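# Test a circuit board, then sort it by light color

## Task

Pick up the circuit board from the tray. Set it flat in the tester with its components facing up, both tester pins passing through its holes, and its white connector aimed at the lone freestanding black post. Shut the lid until it latches. Wait for the signal light to show green or red. Then reopen the lid (the lid is held by a hook, and pushing down the hook's small black tab releases it) and put the board completely inside the bin of the matching color. The bins are loose on the table. The board may be released once its center is below that bin's rim. The board must not end in the wrong bin. The finished state must hold without the robot's help. Nothing the robot is touching at the end may drop more than about a fingernail's width once released. Nothing may be pushed or knocked off the table.

## Robot and tools

ROBOT. Two Franka FR3 arms, left_arm and right_arm, each with a Robotiq 2F-140 two-finger gripper and a wrist camera. Their bases sit at (+0.004, +0.295, 0) m for left_arm and (0, -0.301, 0) m for right_arm, both facing almost straight along +x. The names do not refer to image sides.

FRAMES. Reported poses use one scene frame. The origin is on the table top midway between the arms, +z is up, +x points out over the table, and left_arm is on the +y side. Each gripper has its own axes: the fingers point along its +z and open and close along its y. The reported end_effector_position is the point between the pads when they are closed. Closed fingertips reach about 33 mm past it, and open ones about 9 mm. While closing, the tips also travel about 24 mm farther from the arm, so leave that clearance above a surface. Printed positions can be somewhat off, more so at long reach.

execute_actions(actions). This is a list of actions. Each action is a table of 1 to 15 rows, and each row lasts one 1/30 s step. A table with fewer than 15 rows keeps its last row until 15 steps (0.5 s) have passed. Every row holds 18 numbers in [-1, 1], even when one arm is idle. The first 9 are left_arm: dx, dy, dz, rx, ry, rz, position, force_limit, speed. The next 9 are the same fields for right_arm. dx to rz are an offset, not a pose. They are given in that gripper's own axes and measured from the gripper's measured pose at the start of the action (for a call's first action, the last pose reported in this scene). Every row is measured from that same start, not added to the previous row. A value of 1.0 means 0.6 m of translation or 180 degrees. rx, ry and rz together form a single rotation vector. Each step is clipped to within 70 mm and 16 degrees of the current measured pose. After an action the arm stops at its last clipped pose, so a large offset needs further actions. An empty list only returns the state and images.

GRIPPER NUMBERS. These are absolute commands, not offsets. position: +1 is fully open (140 mm), about -0.8 brings the pads together, and -1 closes until something blocks the fingers. force_limit: about 14 N at -1, 60 N at 0 and 107 N at +1, for parts up to 40 mm wide. speed: pad gap changes at about 30 mm/s at -1, 140 mm/s at 0 and 250 mm/s at +1. A 0 in these fields is a real command. To leave a gripper unchanged, repeat its previous three numbers.

move(target, speed, blocking). target is one 18-number row laid out as above. Its offsets are in each gripper's own axes, measured from the pose in the latest result that shows one. Both grippers travel in straight lines and arrive together, over 0.5 to 10 s. A path that needs longer is cut off at 10 s. speed is each path's top speed in m/s, from 0.002 to 0.5, with a default of 0.25. Rotation is capped at twice that value in rad/s. Gripper numbers in the row are sent at the start. Paths ignore obstacles and the other arm. Hands can lag, drift off the path or overshoot the speed, especially near full reach. Faster contact and targets set deeper past the contact press harder. With blocking=false the result arrives after 0.5 s while the arm keeps moving. Until a result shows that move has ended, other actions and moves are refused, so call wait or stop first. The result includes a move: line giving the ending (done, off_target, moving, held, fault), any limits (paced means the sent pose was clipped; held means a check blocked some steps, after which the arm may speed up sharply), and each gripper's distance from its target. If only one arm is named, the other finished at rest.

wait(seconds), 0 to 10: lets time pass with the last commands held, and returns early if a running move finishes. stop(): brakes a running move, which needs stopping distance; the fingers carry on. zoom_image(camera, region): region is [x0, y0, x1, y1] in pixels of that camera's latest image, at most 504 by 504. read_manual(section): licence texts only. finished_scene(scene): pass the current scene number to end it; this cannot be undone, and the task must already be met and stable.

CAMERAS. cam_high and cam_low are fixed, 896x504. cam_left_wrist and cam_right_wrist are fisheye cameras, 504x504. Calibration is provided, but each scene may be off by a few degrees and millimetres.

RESULT LINES. The state line gives each gripper's end_effector_position (m) and end_effector_quat_wxyz. Hand target lines show the pose each arm is currently driving toward. A pose unreachable line means a clearance check altered or blocked that arm's command. object_status: 0 moving, 1 blocked while opening, 2 blocked while closing (a grip), 3 reached the requested position or pads met (a thin part may still be held). After closing with -1, check for status 2. position_measured is in counts: 3 is fully open and 230 is pads together, and it is not linear in mm. To squeeze harder during a grip, raise force_limit and change position slightly, for example from -1 to -0.98. MOTOR HOT warns of heating under load. OVER-TEMPERATURE FAULT and TORQUE FAULT mean that arm is stopped (a torque fault lasts 10 s and drops the rest of the call).

LIMITS. Joint ranges (rad), base to hand: waist ±2.744, shoulder ±1.784, upper arm roll ±2.901, elbow -3.042 to -0.152, forearm roll ±2.807, wrist pitch 0.544 to 4.517, wrist roll ±3.016. Load limits (N m): 20, 20, 18, 18, 12, 12, 12, and a held part's weight counts toward them. The elbow never fully straightens.

CAUTIONS. To keep an arm still, send the offset back to its desired pose in the first call of a reply and zeros in later calls, and keep its gripper numbers. The robot holds its last command while you think. Do not let the arms collide or press on each other. Avoid drops, slams, hard pushes, hot motors, and parts falling off the table. Held parts may be tugged briefly, and loose objects may be nudged.

Each tool is called in YAML: its name, and indented under it one key for each argument.

## Session

execute_actions:
  actions: []

Scene clock: 0.00 s.
left_arm: end_effector_position=(+0.5621, +0.2638, +0.4302) position_measured=3 object_status=3 end_effector_quat_wxyz=(-0.000, +0.913, -0.407, +0.021) | right_arm: end_effector_position=(+0.7623, -0.5513, +0.3085) position_measured=3 object_status=3 end_effector_quat_wxyz=(+0.224, -0.077, +0.826, -0.511)
Joint positions: left_arm=[-0.004 -0.017 -0.015 -1.556 -0.015  1.577 -0.781] | right_arm=[ 0.11   0.372 -0.229 -1.774 -1.449  2.315  2.313]
Joint velocities: left_arm=[ 0.    -0.    -0.001  0.001  0.001 -0.     0.   ] | right_arm=[-0.001 -0.    -0.001 -0.     0.001 -0.     0.   ]
Hand target (left_arm): +0.562, +0.264, +0.430; -0.000, +0.913, -0.407, +0.021
Hand target (right_arm): +0.762, -0.551, +0.308; +0.224, -0.077, +0.826, -0.511

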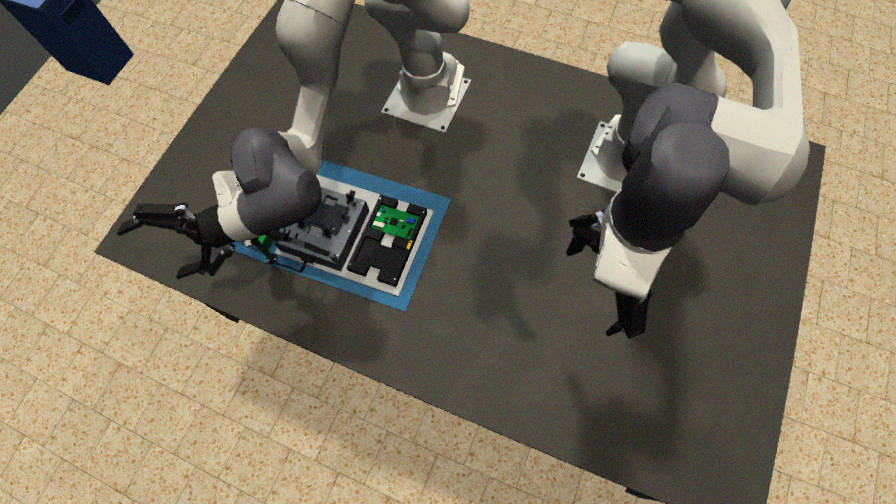

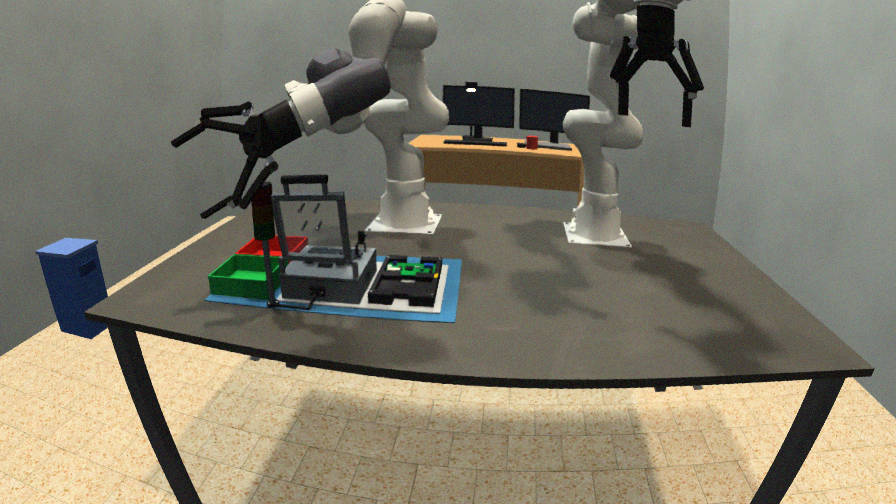

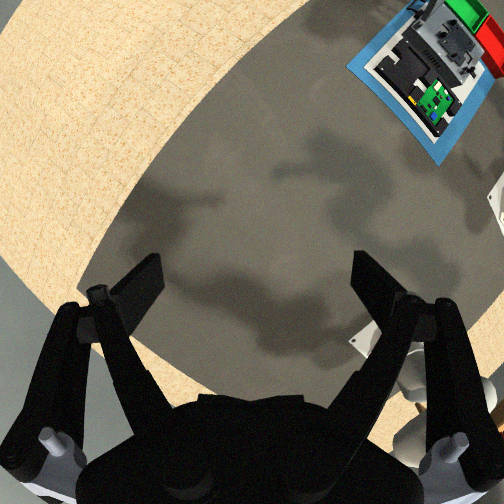

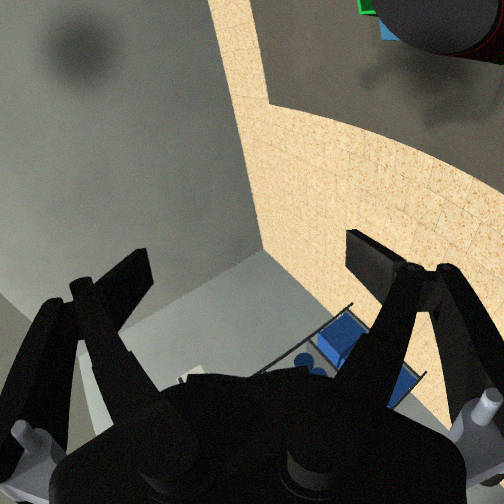

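zoom_image:
  camera: "cam_high"
  region: [200, 140, 480, 320]

zoom_image:
  camera: "cam_low"
  region: [190, 160, 480, 330]

zoom_image:
  camera: "cam_left_wrist"
  region: [330, 0, 504, 174]

Region (200, 140, 480, 320) of cam_high's 896x504 image, scaled by 1.800, with more detail than that image has; it fills the top 324 rows of this view, and the rest is white.

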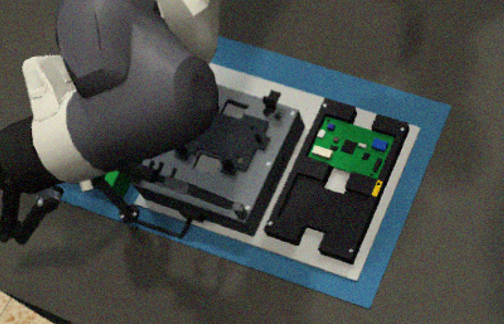

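Region (190, 160, 480, 330) of cam_low's 896x504 image, scaled by 1.738, with more detail than that image has; it fills the top 295 rows of this view, and the rest is white.

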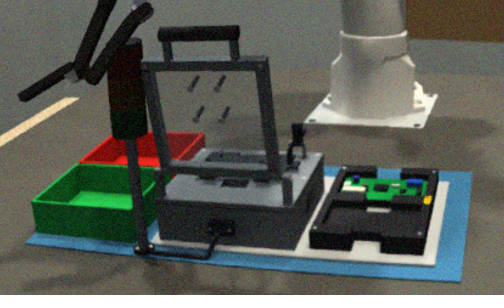

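Region (330, 0, 504, 174) of cam_left_wrist's 504x504 image, scaled by 2.897, with more detail than that image has.

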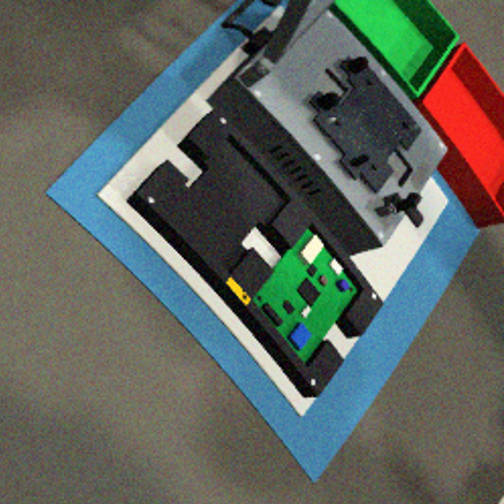

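move:
  target: [0,0,0,0,0,0,1,0,0, 0.1333,-0.1153,-0.6822,-0.378,-0.148,-0.385,1,0,0]
  speed: 0.3

Scene clock: 90.73 s.
left_arm: end_effector_position=(+0.5621, +0.2638, +0.4302) position_measured=3 object_status=3 end_effector_quat_wxyz=(-0.000, +0.913, -0.407, +0.021) | right_arm: end_effector_position=(+0.5037, -0.2870, +0.4970) position_measured=3 object_status=3 end_effector_quat_wxyz=(-0.011, +0.701, -0.713, +0.002)
Joint positions: left_arm=[-0.004 -0.017 -0.015 -1.556 -0.015  1.577 -0.781] | right_arm=[ 0.581 -0.116 -0.514 -1.467 -0.047  1.385  0.086]
Joint velocities: left_arm=[-0.001 -0.001 -0.     0.    -0.001  0.001  0.001] | right_arm=[ 0.002  0.002  0.     0.     0.001 -0.006 -0.03 ]
Hand target (left_arm): +0.562, +0.264, +0.430; -0.000, +0.913, -0.407, +0.021
Hand target (right_arm): +0.503, -0.287, +0.497; -0.009, +0.705, -0.709, -0.000
Off the commanded pose (left_arm): 0.000 m, 0 deg.
Off the commanded pose (right_arm): 0.008 m, 2 deg.
move: off_target (right_arm); limits=paced
camera_calibration (this result's frames):
cam_left_wrist: T_world_to_cam=[[-0.765479, -0.641095, -0.0551189, 0.628215], [-0.625943, 0.722051, 0.294683, 0.0504934], [-0.149121, 0.260075, -0.954004, 0.602428], [0, 0, 0, 1]] pos_world=[0.602327, 0.20961, 0.594466]
cam_right_wrist: T_world_to_cam=[[-0.993785, 0.110669, -0.0119765, 0.540323], [0.101889, 0.947685, 0.30251, 0.0850202], [0.0448284, 0.29941, -0.953071, 0.709304], [0, 0, 0, 1]] pos_world=[0.496505, -0.352742, 0.656769]

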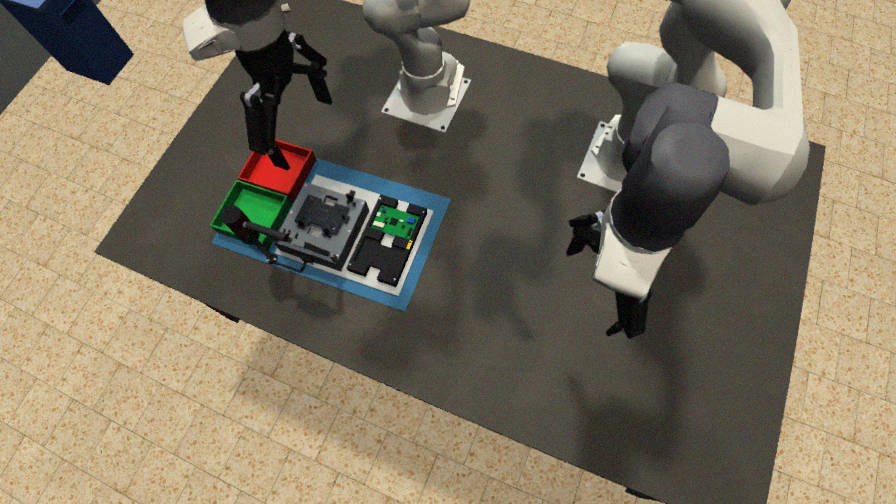

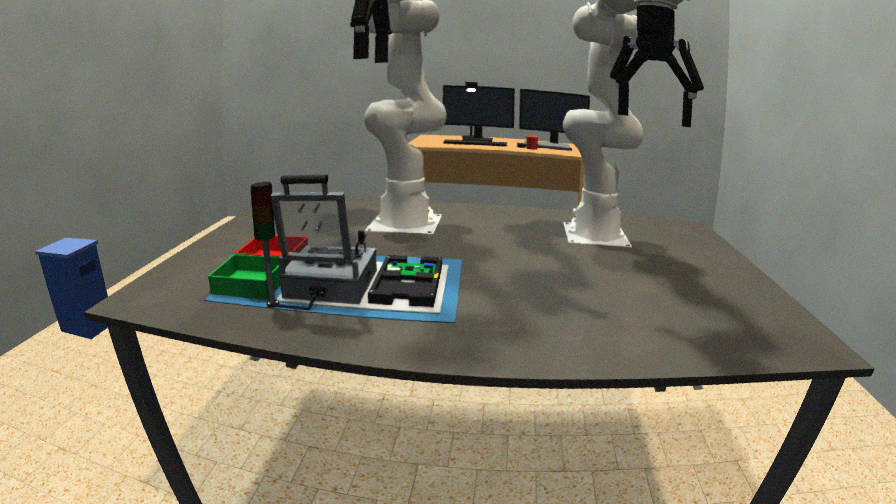

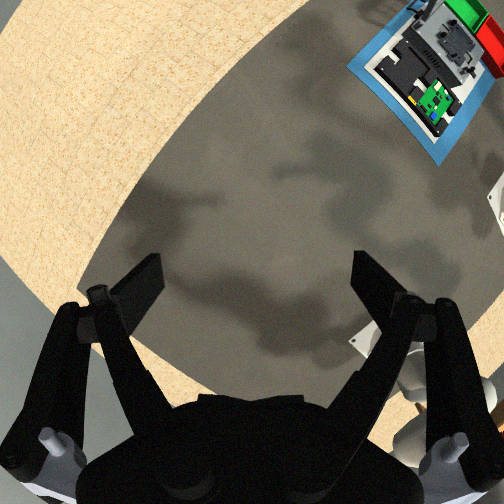

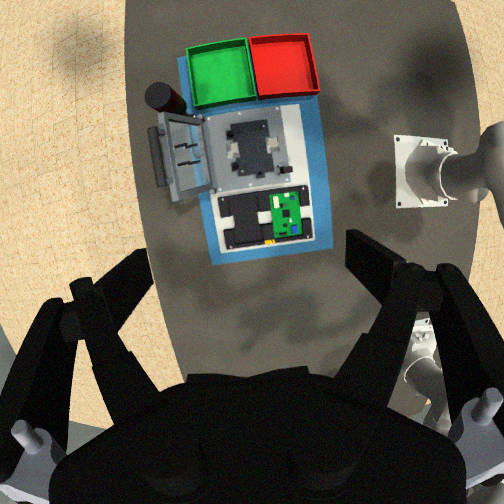

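zoom_image:
  camera: "cam_right_wrist"
  region: [130, 20, 350, 270]

zoom_image:
  camera: "cam_high"
  region: [260, 160, 460, 320]

Region (130, 20, 350, 270) of cam_right_wrist's 504x504 image, scaled by 2.016, with more detail than that image has; it fills the left 444 columns of this view, and the rest is white.

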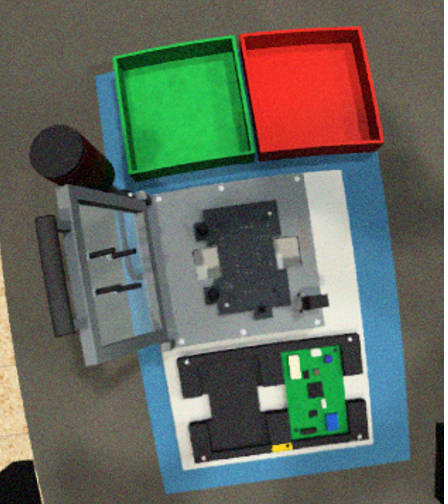

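Region (260, 160, 460, 320) of cam_high's 896x504 image, scaled by 2.520, with more detail than that image has; it fills the top 403 rows of this view, and the rest is white.

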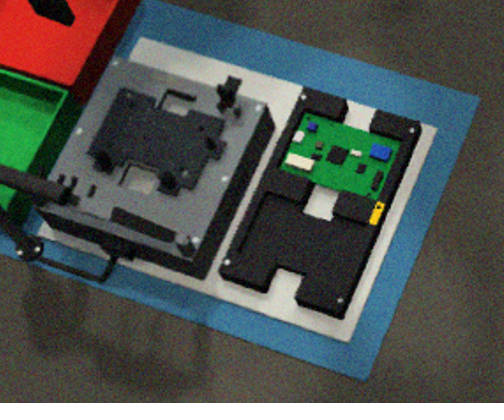

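move:
  target: [0,0,0,0,0,0,1,0,0, 0.0452,0.0963,0.4095,-0.0059,0.0041,-0.0054,1,0,0]
  speed: 0.3

Scene clock: 145.47 s.
left_arm: end_effector_position=(+0.5621, +0.2638, +0.4302) position_measured=3 object_status=3 end_effector_quat_wxyz=(-0.000, +0.913, -0.407, +0.021) | right_arm: end_effector_position=(+0.4467, -0.3026, +0.2482) position_measured=3 object_status=3 end_effector_quat_wxyz=(+0.001, +0.713, -0.701, -0.004)
Joint positions: left_arm=[-0.004 -0.017 -0.015 -1.556 -0.015  1.577 -0.781] | right_arm=[ 0.534 -0.367 -0.501 -2.334 -0.184  1.996  0.131]
Joint velocities: left_arm=[ 0.    -0.001  0.     0.001  0.001  0.001  0.002] | right_arm=[-0.002  0.001  0.001  0.    -0.     0.011  0.004]
Hand target (left_arm): +0.562, +0.264, +0.430; -0.000, +0.913, -0.407, +0.021
Hand target (right_arm): +0.448, -0.303, +0.248; -0.001, +0.711, -0.703, -0.002
Off the commanded pose (left_arm): 0.000 m, 0 deg.
Off the commanded pose (right_arm): 0.008 m, 1 deg.
move: off_target (right_arm)
camera_calibration (this result's frames):
cam_left_wrist: T_world_to_cam=[[-0.765479, -0.641095, -0.0551188, 0.628215], [-0.625943, 0.722051, 0.294683, 0.0504935], [-0.149121, 0.260075, -0.954004, 0.602429], [0, 0, 0, 1]] pos_world=[0.602327, 0.20961, 0.594466]
cam_right_wrist: T_world_to_cam=[[-0.996973, 0.0768753, 0.0116377, 0.467816], [0.0769, 0.952862, 0.293497, 0.195864], [0.0114736, 0.293504, -0.955889, 0.493191], [0, 0, 0, 1]] pos_world=[0.445679, -0.367348, 0.408506]

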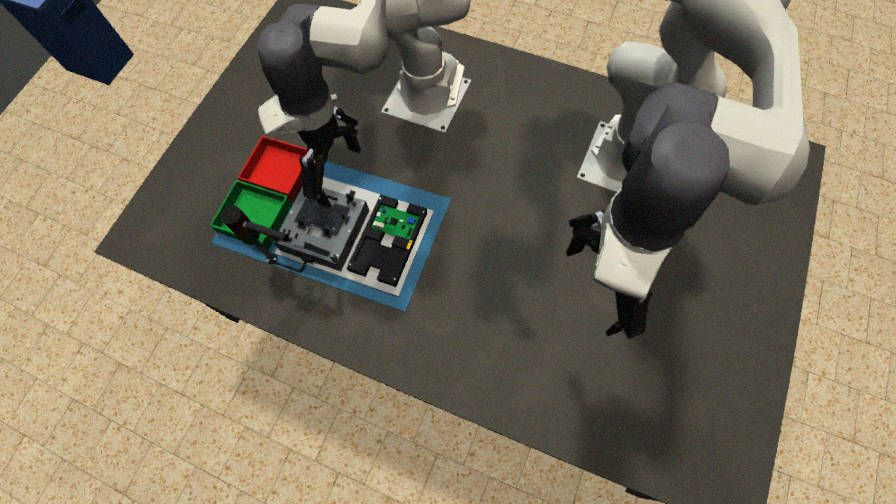

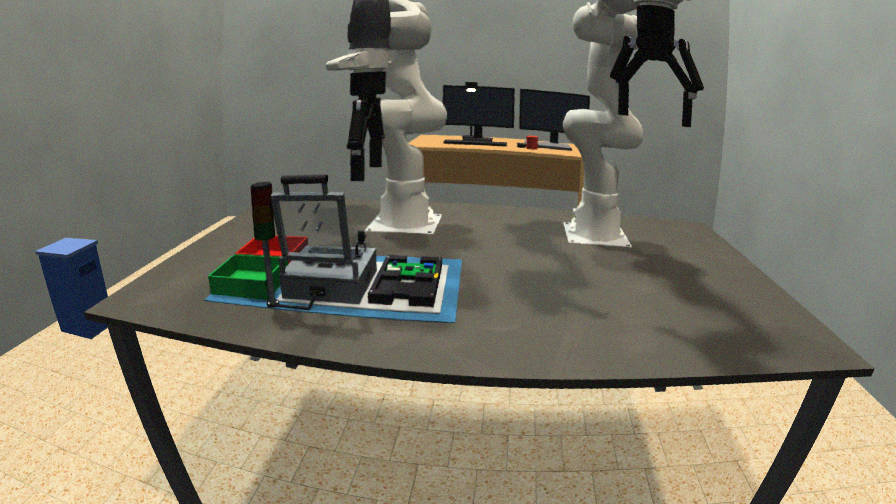

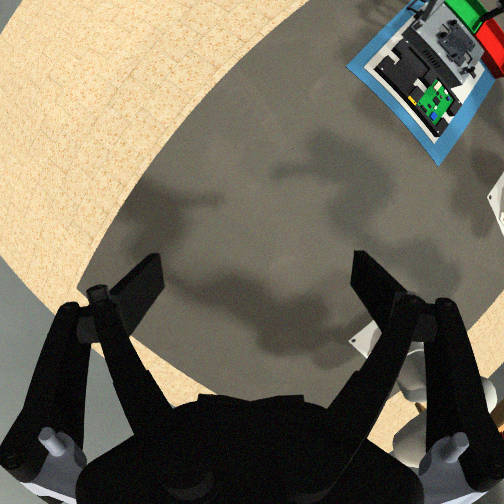

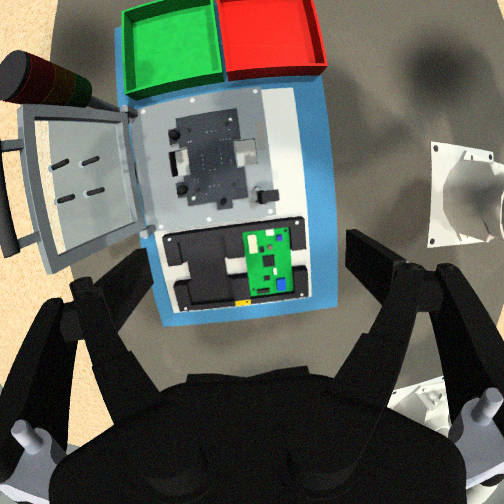

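zoom_image:
  camera: "cam_right_wrist"
  region: [130, 80, 330, 320]

Region (130, 80, 330, 320) of cam_right_wrist's 504x504 image, scaled by 2.100, with more detail than that image has.

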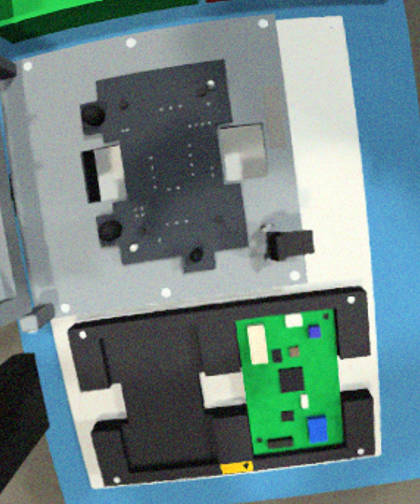

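move:
  target: [0,0,0,0,0,0,1,0,0, -0.1298,0.0485,0.0975,0,0,-0.95,0.35,0,0]
  speed: 0.4

Scene clock: 212.70 s.
left_arm: end_effector_position=(+0.5621, +0.2638, +0.4302) position_measured=3 object_status=3 end_effector_quat_wxyz=(-0.000, +0.913, -0.407, +0.021) | right_arm: end_effector_position=(+0.4165, -0.2148, +0.1847) position_measured=85 object_status=3 end_effector_quat_wxyz=(-0.008, +0.755, +0.656, -0.001)
Joint positions: left_arm=[-0.004 -0.017 -0.015 -1.556 -0.015  1.577 -0.781] | right_arm=[ 1.633 -1.15  -1.189 -2.415 -1.     1.652 -2.029]
Joint velocities: left_arm=[-0.001 -0.001 -0.001 -0.001  0.001  0.001  0.   ] | right_arm=[-0.    -0.002 -0.002 -0.001 -0.    -0.002 -0.03 ]
Hand target (left_arm): +0.562, +0.264, +0.430; -0.000, +0.913, -0.407, +0.021
Hand target (right_arm): +0.416, -0.216, +0.184; -0.007, +0.750, +0.661, -0.003
Off the commanded pose (left_arm): 0.000 m, 0 deg.
Off the commanded pose (right_arm): 0.012 m, 0 deg.
move: off_target (right_arm)
camera_calibration (this result's frames):
cam_left_wrist: T_world_to_cam=[[-0.765479, -0.641095, -0.0551188, 0.628215], [-0.625943, 0.722051, 0.294683, 0.0504934], [-0.149121, 0.260075, -0.954004, 0.602429], [0, 0, 0, 1]] pos_world=[0.602327, 0.20961, 0.594466]
cam_right_wrist: T_world_to_cam=[[0.972919, -0.230957, -0.00933777, -0.451004], [-0.219048, -0.934142, 0.281776, -0.146769], [-0.073801, -0.2721, -0.959435, 0.321803], [0, 0, 0, 1]] pos_world=[0.43039, -0.153703, 0.345894]

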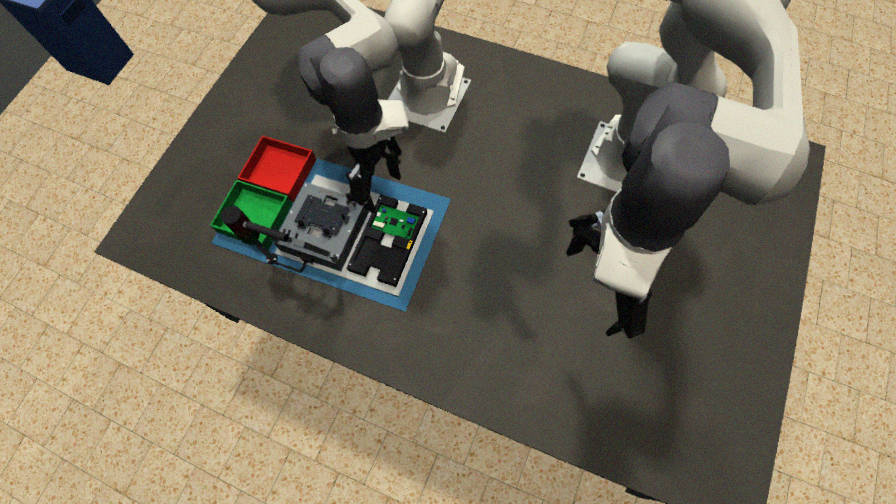

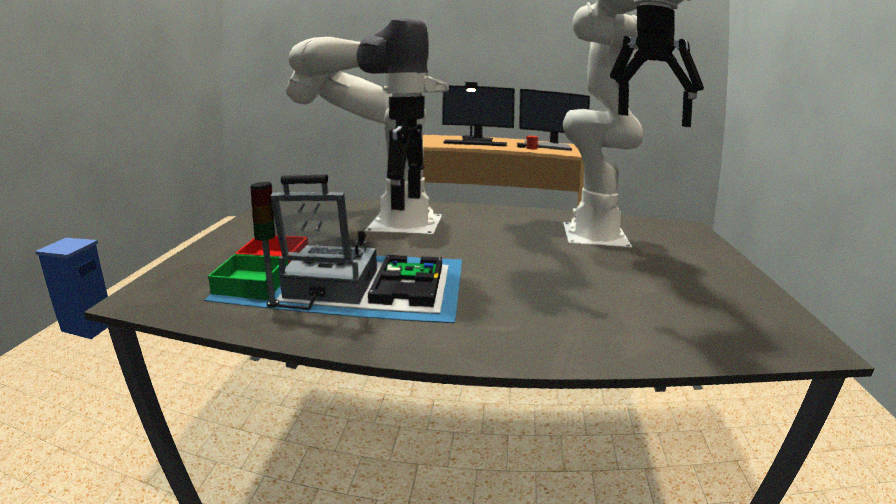

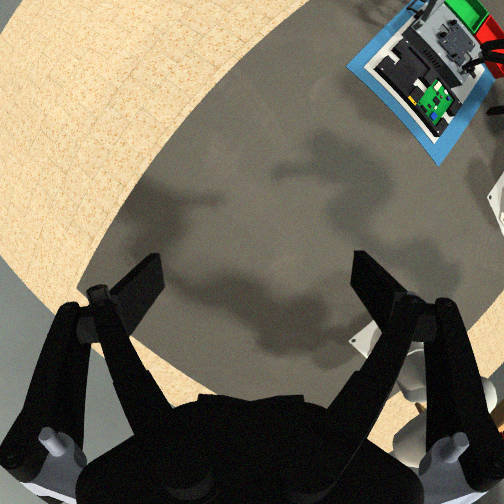

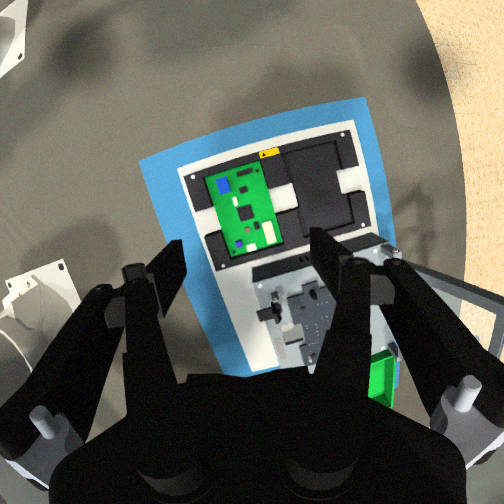

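zoom_image:
  camera: "cam_right_wrist"
  region: [160, 110, 400, 290]

Region (160, 110, 400, 290) of cam_right_wrist's 504x504 image, scaled by 2.100, with more detail than that image has; it fills the top 378 rows of this view, and the rest is white.

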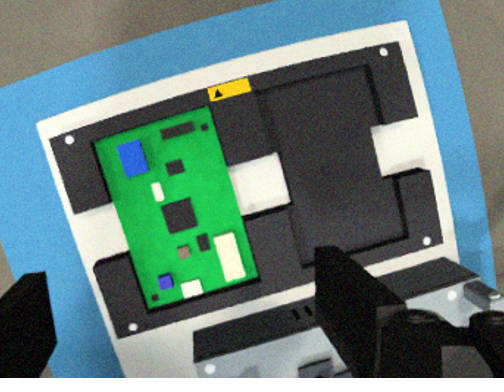

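move:
  target: [0,0,0,0,0,0,1,0,0, 0.0115,0,0.1413,-0.0043,-0.0029,-0.0567,0.245,0,0]
  speed: 0.2

Scene clock: 277.63 s.
left_arm: end_effector_position=(+0.5621, +0.2638, +0.4302) position_measured=3 object_status=3 end_effector_quat_wxyz=(-0.000, +0.913, -0.407, +0.021) | right_arm: end_effector_position=(+0.4139, -0.2063, +0.1011) position_measured=98 object_status=3 end_effector_quat_wxyz=(-0.001, +0.696, +0.718, -0.000)
Joint positions: left_arm=[-0.004 -0.017 -0.015 -1.556 -0.015  1.577 -0.781] | right_arm=[ 1.687 -1.212 -1.381 -2.503 -1.204  1.748 -2.113]
Joint velocities: left_arm=[ 0.    -0.     0.001 -0.     0.001  0.001 -0.001] | right_arm=[ 0.003 -0.013 -0.    -0.    -0.016  0.    -0.018]
Hand target (left_arm): +0.562, +0.264, +0.430; -0.000, +0.913, -0.407, +0.021
Hand target (right_arm): +0.415, -0.205, +0.101; -0.001, +0.692, +0.722, +0.002
Off the commanded pose (left_arm): 0.000 m, 0 deg.
Off the commanded pose (right_arm): 0.003 m, 1 deg.
move: done
camera_calibration (this result's frames):
cam_left_wrist: T_world_to_cam=[[-0.765479, -0.641095, -0.0551188, 0.628215], [-0.625943, 0.722051, 0.294683, 0.0504934], [-0.149121, 0.260075, -0.954004, 0.602428], [0, 0, 0, 1]] pos_world=[0.602327, 0.20961, 0.594466]
cam_right_wrist: T_world_to_cam=[[0.997995, -0.0632286, 0.00272353, -0.424352], [-0.0613196, -0.955424, 0.2888, -0.186173], [-0.0156583, -0.288388, -0.957386, 0.2161], [0, 0, 0, 1]] pos_world=[0.415469, -0.142384, 0.261814]

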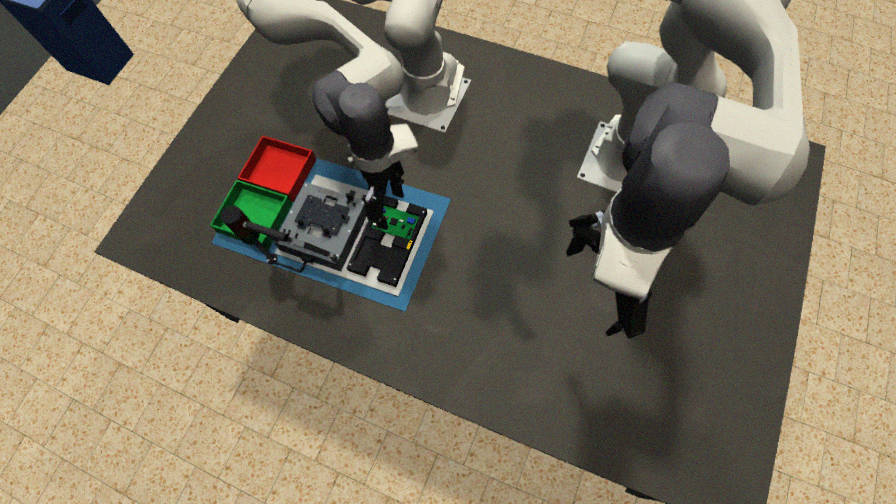

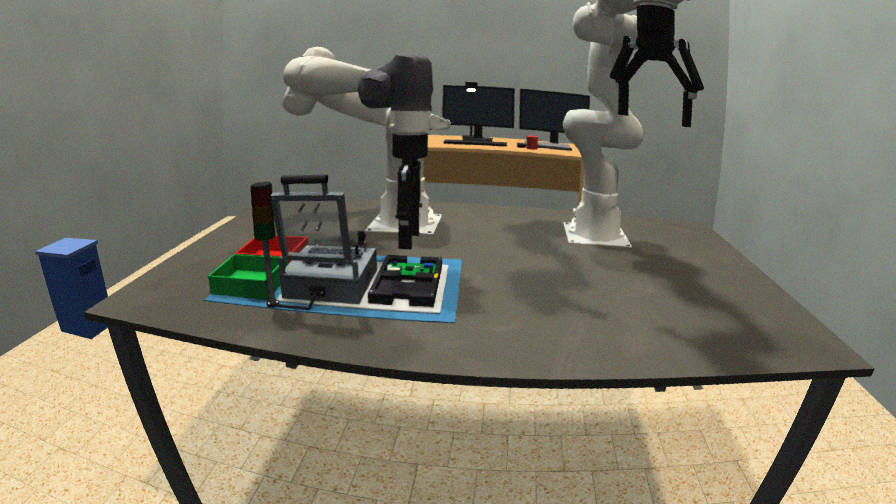

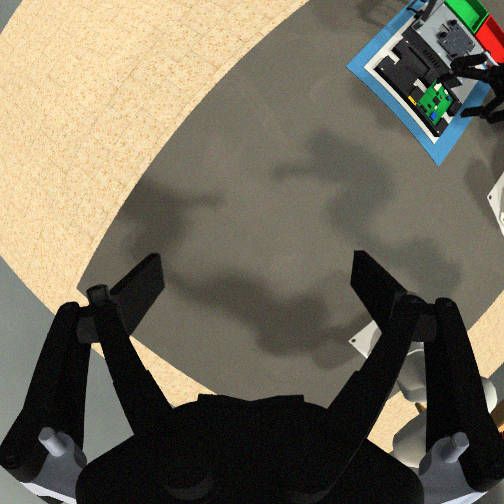

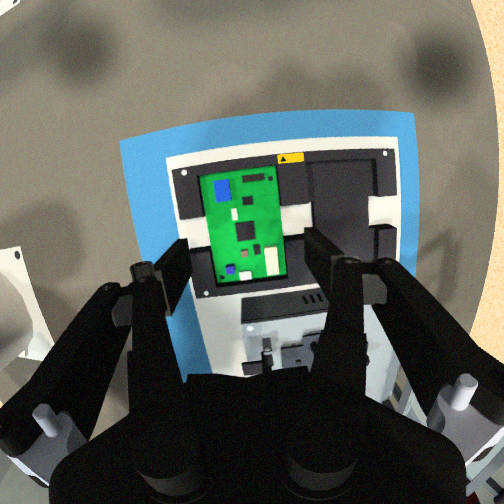

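zoom_image:
  camera: "cam_right_wrist"
  region: [140, 140, 360, 320]

zoom_image:
  camera: "cam_low"
  region: [350, 200, 470, 310]

zoom_image:
  camera: "cam_high"
  region: [330, 150, 450, 260]

Region (140, 140, 360, 320) of cam_right_wrist's 504x504 image, scaled by 2.291, with more detail than that image has; it fills the top 412 rows of this view, and the rest is white.

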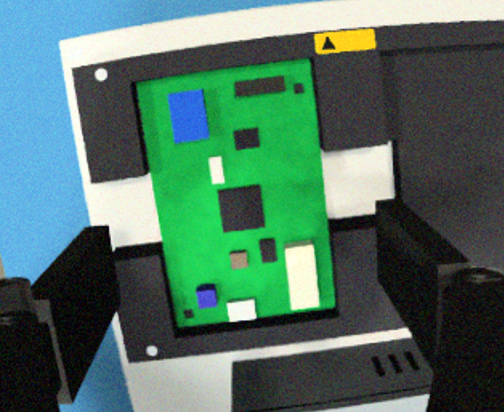

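Region (350, 200, 470, 310) of cam_low's 896x504 image, scaled by 4.200, with more detail than that image has; it fills the top 462 rows of this view, and the rest is white.

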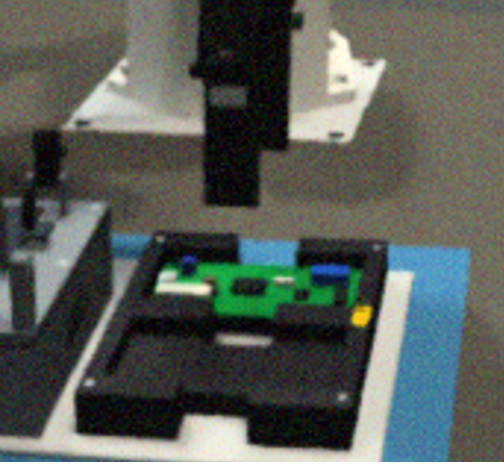

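Region (330, 150, 450, 260) of cam_high's 896x504 image, scaled by 4.200, with more detail than that image has; it fills the top 462 rows of this view, and the rest is white.

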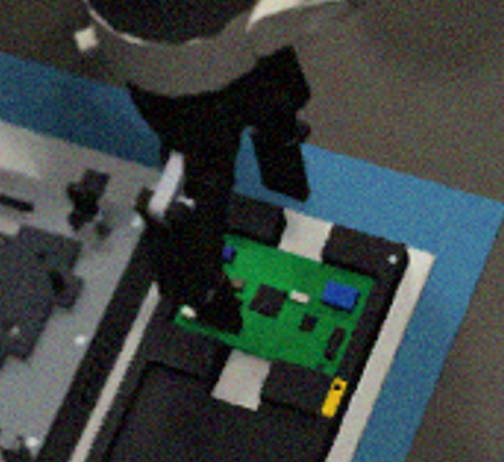

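move:
  target: [0,0,0,0,0,0,1,0,0, 0.0105,0.003,0.068,0,0,-0.002,0.245,0,0]
  speed: 0.1

zoom_image:
  camera: "cam_low"
  region: [360, 210, 460, 300]

zoom_image:
  camera: "cam_right_wrist"
  region: [120, 120, 380, 320]

Scene clock: 317.17 s.
left_arm: end_effector_position=(+0.5621, +0.2638, +0.4302) position_measured=3 object_status=3 end_effector_quat_wxyz=(-0.000, +0.913, -0.407, +0.021) | right_arm: end_effector_position=(+0.4140, -0.2013, +0.0609) position_measured=98 object_status=3 end_effector_quat_wxyz=(-0.001, +0.691, +0.722, -0.003)
Joint positions: left_arm=[-0.004 -0.017 -0.015 -1.556 -0.015  1.577 -0.781] | right_arm=[ 1.73  -1.218 -1.49  -2.513 -1.292  1.803 -2.094]
Joint velocities: left_arm=[-0.     0.    -0.     0.001  0.    -0.    -0.001] | right_arm=[ 0.001  0.    -0.002  0.    -0.006  0.01   0.015]
Hand target (left_arm): +0.562, +0.264, +0.430; -0.000, +0.913, -0.407, +0.021
Hand target (right_arm): +0.415, -0.199, +0.061; -0.002, +0.694, +0.720, -0.000
Off the commanded pose (left_arm): 0.000 m, 0 deg.
Off the commanded pose (right_arm): 0.002 m, 1 deg.
move: done
camera_calibration (this result's frames):
cam_left_wrist: T_world_to_cam=[[-0.765479, -0.641095, -0.0551188, 0.628215], [-0.625943, 0.722051, 0.294683, 0.0504933], [-0.149121, 0.260075, -0.954004, 0.602429], [0, 0, 0, 1]] pos_world=[0.602327, 0.20961, 0.594466]
cam_right_wrist: T_world_to_cam=[[0.998776, -0.04946, -0.000623047, -0.421326], [-0.0471184, -0.955171, 0.29228, -0.175848], [-0.0150513, -0.291893, -0.956332, 0.178015], [0, 0, 0, 1]] pos_world=[0.415204, -0.136843, 0.221376]

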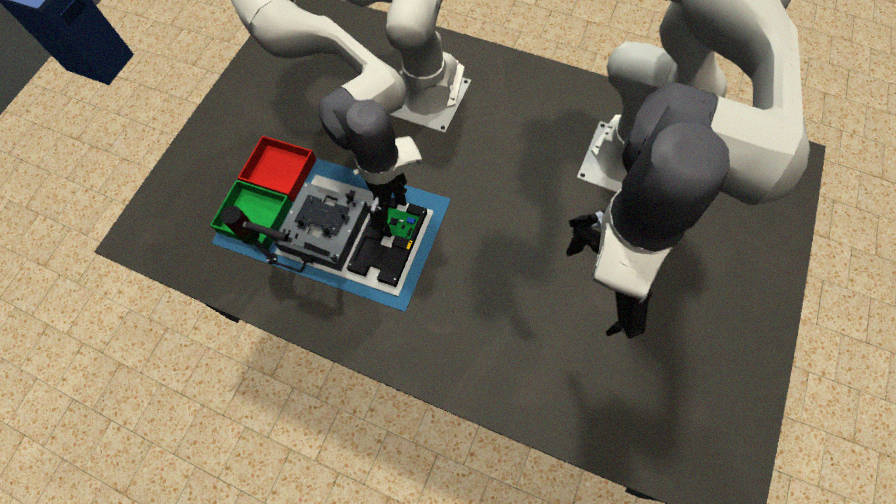

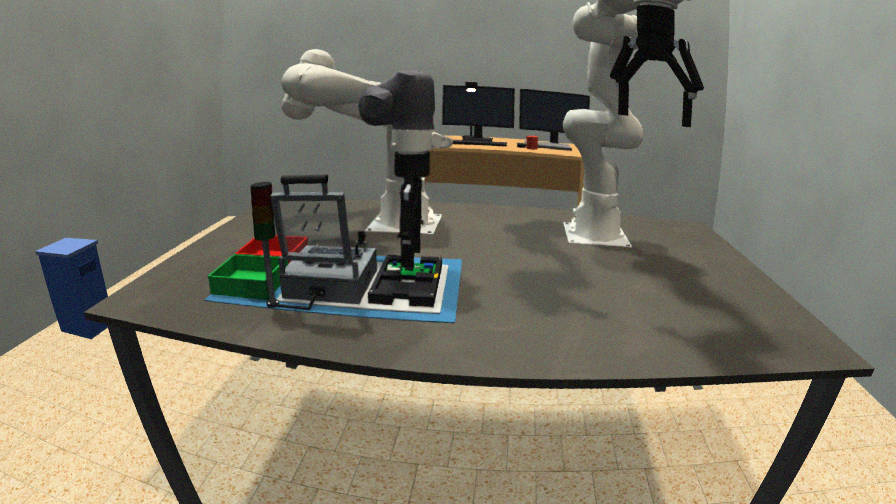

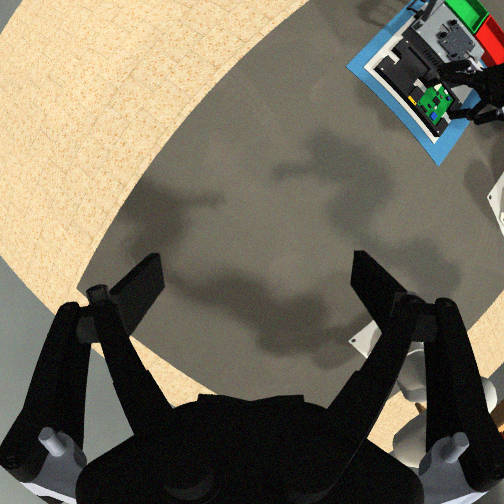

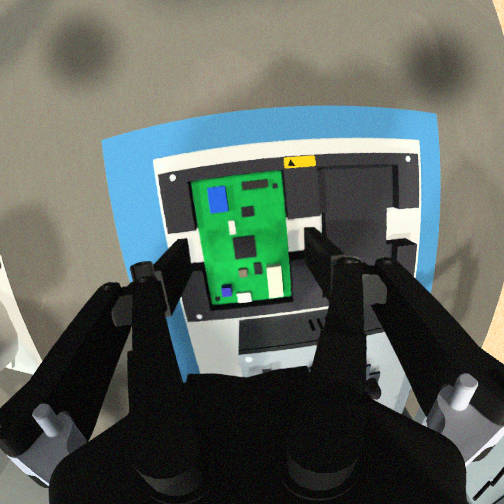

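Region (360, 210, 460, 300) of cam_low's 896x504 image, scaled by 5.040, with more detail than that image has; it fills the top 454 rows of this view, and the rest is white.

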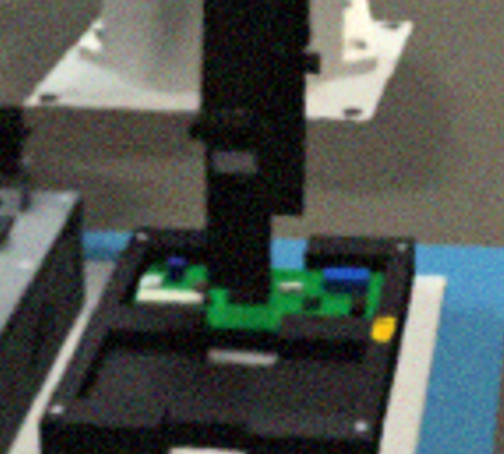

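Region (120, 120, 380, 320) of cam_right_wrist's 504x504 image, scaled by 1.938, with more detail than that image has; it fills the top 388 rows of this view, and the rest is white.

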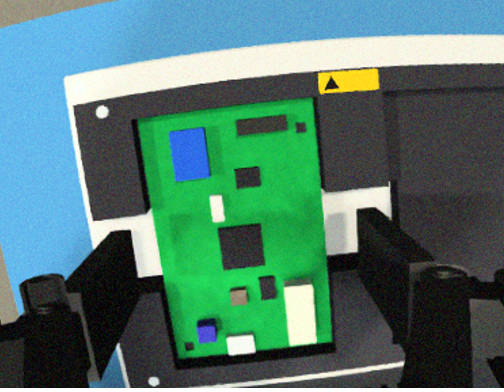

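move:
  target: [0,0,0,0,0,0,1,0,0, 0.003,0.002,0.030,0,0,0,0.245,0,0]
  speed: 0.03

zoom_image:
  camera: "cam_low"
  region: [360, 210, 460, 300]

zoom_image:
  camera: "cam_right_wrist"
  region: [120, 120, 380, 320]

Scene clock: 328.20 s.
left_arm: end_effector_position=(+0.5621, +0.2638, +0.4302) position_measured=3 object_status=3 end_effector_quat_wxyz=(-0.000, +0.913, -0.407, +0.021) | right_arm: end_effector_position=(+0.4137, -0.2010, +0.0433) position_measured=98 object_status=3 end_effector_quat_wxyz=(-0.001, +0.690, +0.724, -0.005)
Joint positions: left_arm=[-0.004 -0.017 -0.015 -1.556 -0.015  1.577 -0.781] | right_arm=[ 1.749 -1.223 -1.539 -2.513 -1.331  1.822 -2.087]
Joint velocities: left_arm=[ 0.     0.001 -0.    -0.    -0.    -0.    -0.001] | right_arm=[ 0.001 -0.002 -0.003  0.001 -0.011  0.007  0.003]
Hand target (left_arm): +0.562, +0.264, +0.430; -0.000, +0.913, -0.407, +0.021
Hand target (right_arm): +0.415, -0.199, +0.043; -0.001, +0.691, +0.723, -0.003
Off the commanded pose (left_arm): 0.000 m, 0 deg.
Off the commanded pose (right_arm): 0.002 m, 0 deg.
move: done
camera_calibration (this result's frames):
cam_left_wrist: T_world_to_cam=[[-0.765479, -0.641095, -0.0551189, 0.628215], [-0.625943, 0.722051, 0.294683, 0.0504934], [-0.149121, 0.260075, -0.954004, 0.602428], [0, 0, 0, 1]] pos_world=[0.602327, 0.20961, 0.594466]
cam_right_wrist: T_world_to_cam=[[0.998976, -0.0450935, -0.00378199, -0.420088], [-0.0419517, -0.954214, 0.296167, -0.172582], [-0.016964, -0.295705, -0.955129, 0.161218], [0, 0, 0, 1]] pos_world=[0.415152, -0.135951, 0.203508]

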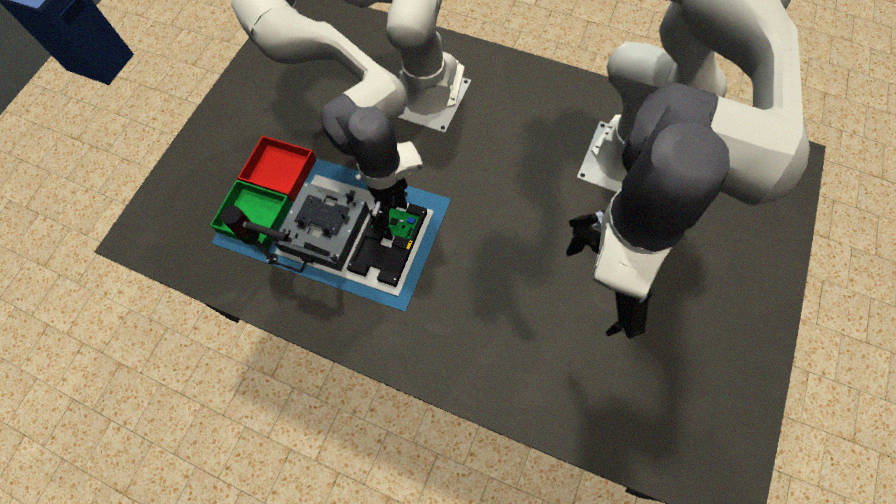

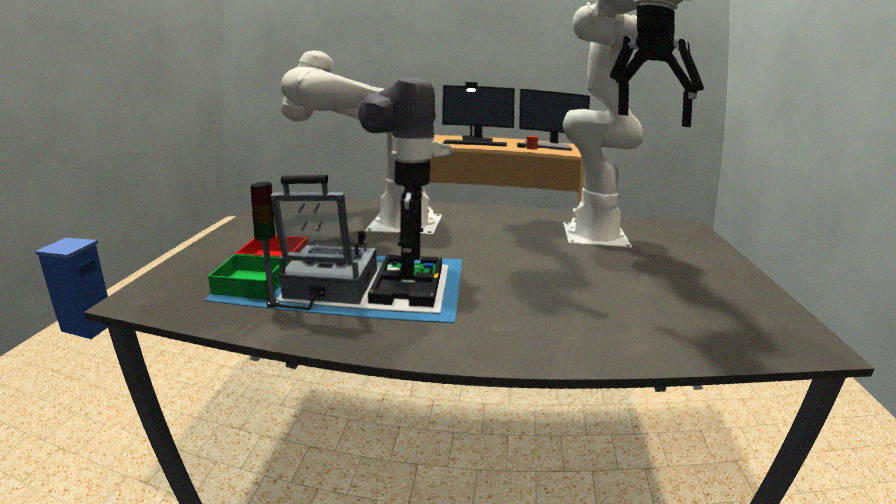

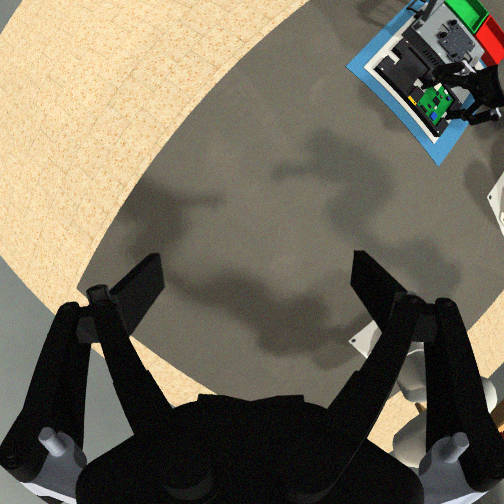

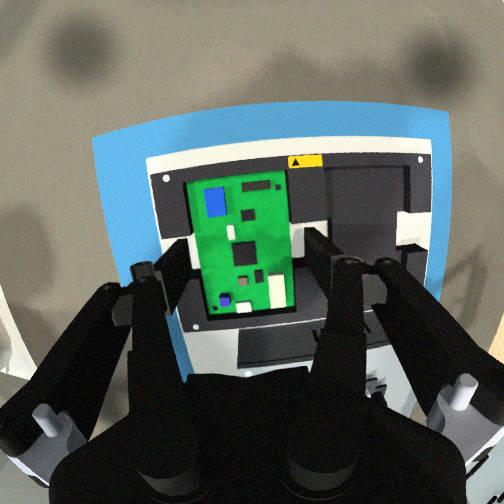

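Region (360, 210, 460, 300) of cam_low's 896x504 image, scaled by 5.040, with more detail than that image has; it fills the top 454 rows of this view, and the rest is white.

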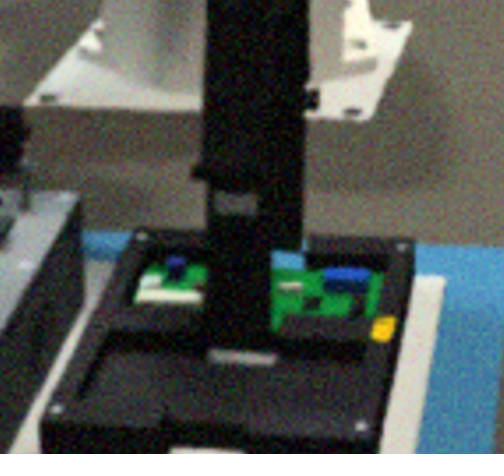

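Region (120, 120, 380, 320) of cam_right_wrist's 504x504 image, scaled by 1.938, with more detail than that image has; it fills the top 388 rows of this view, and the rest is white.

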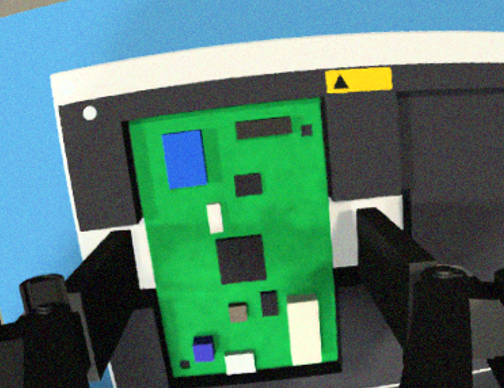

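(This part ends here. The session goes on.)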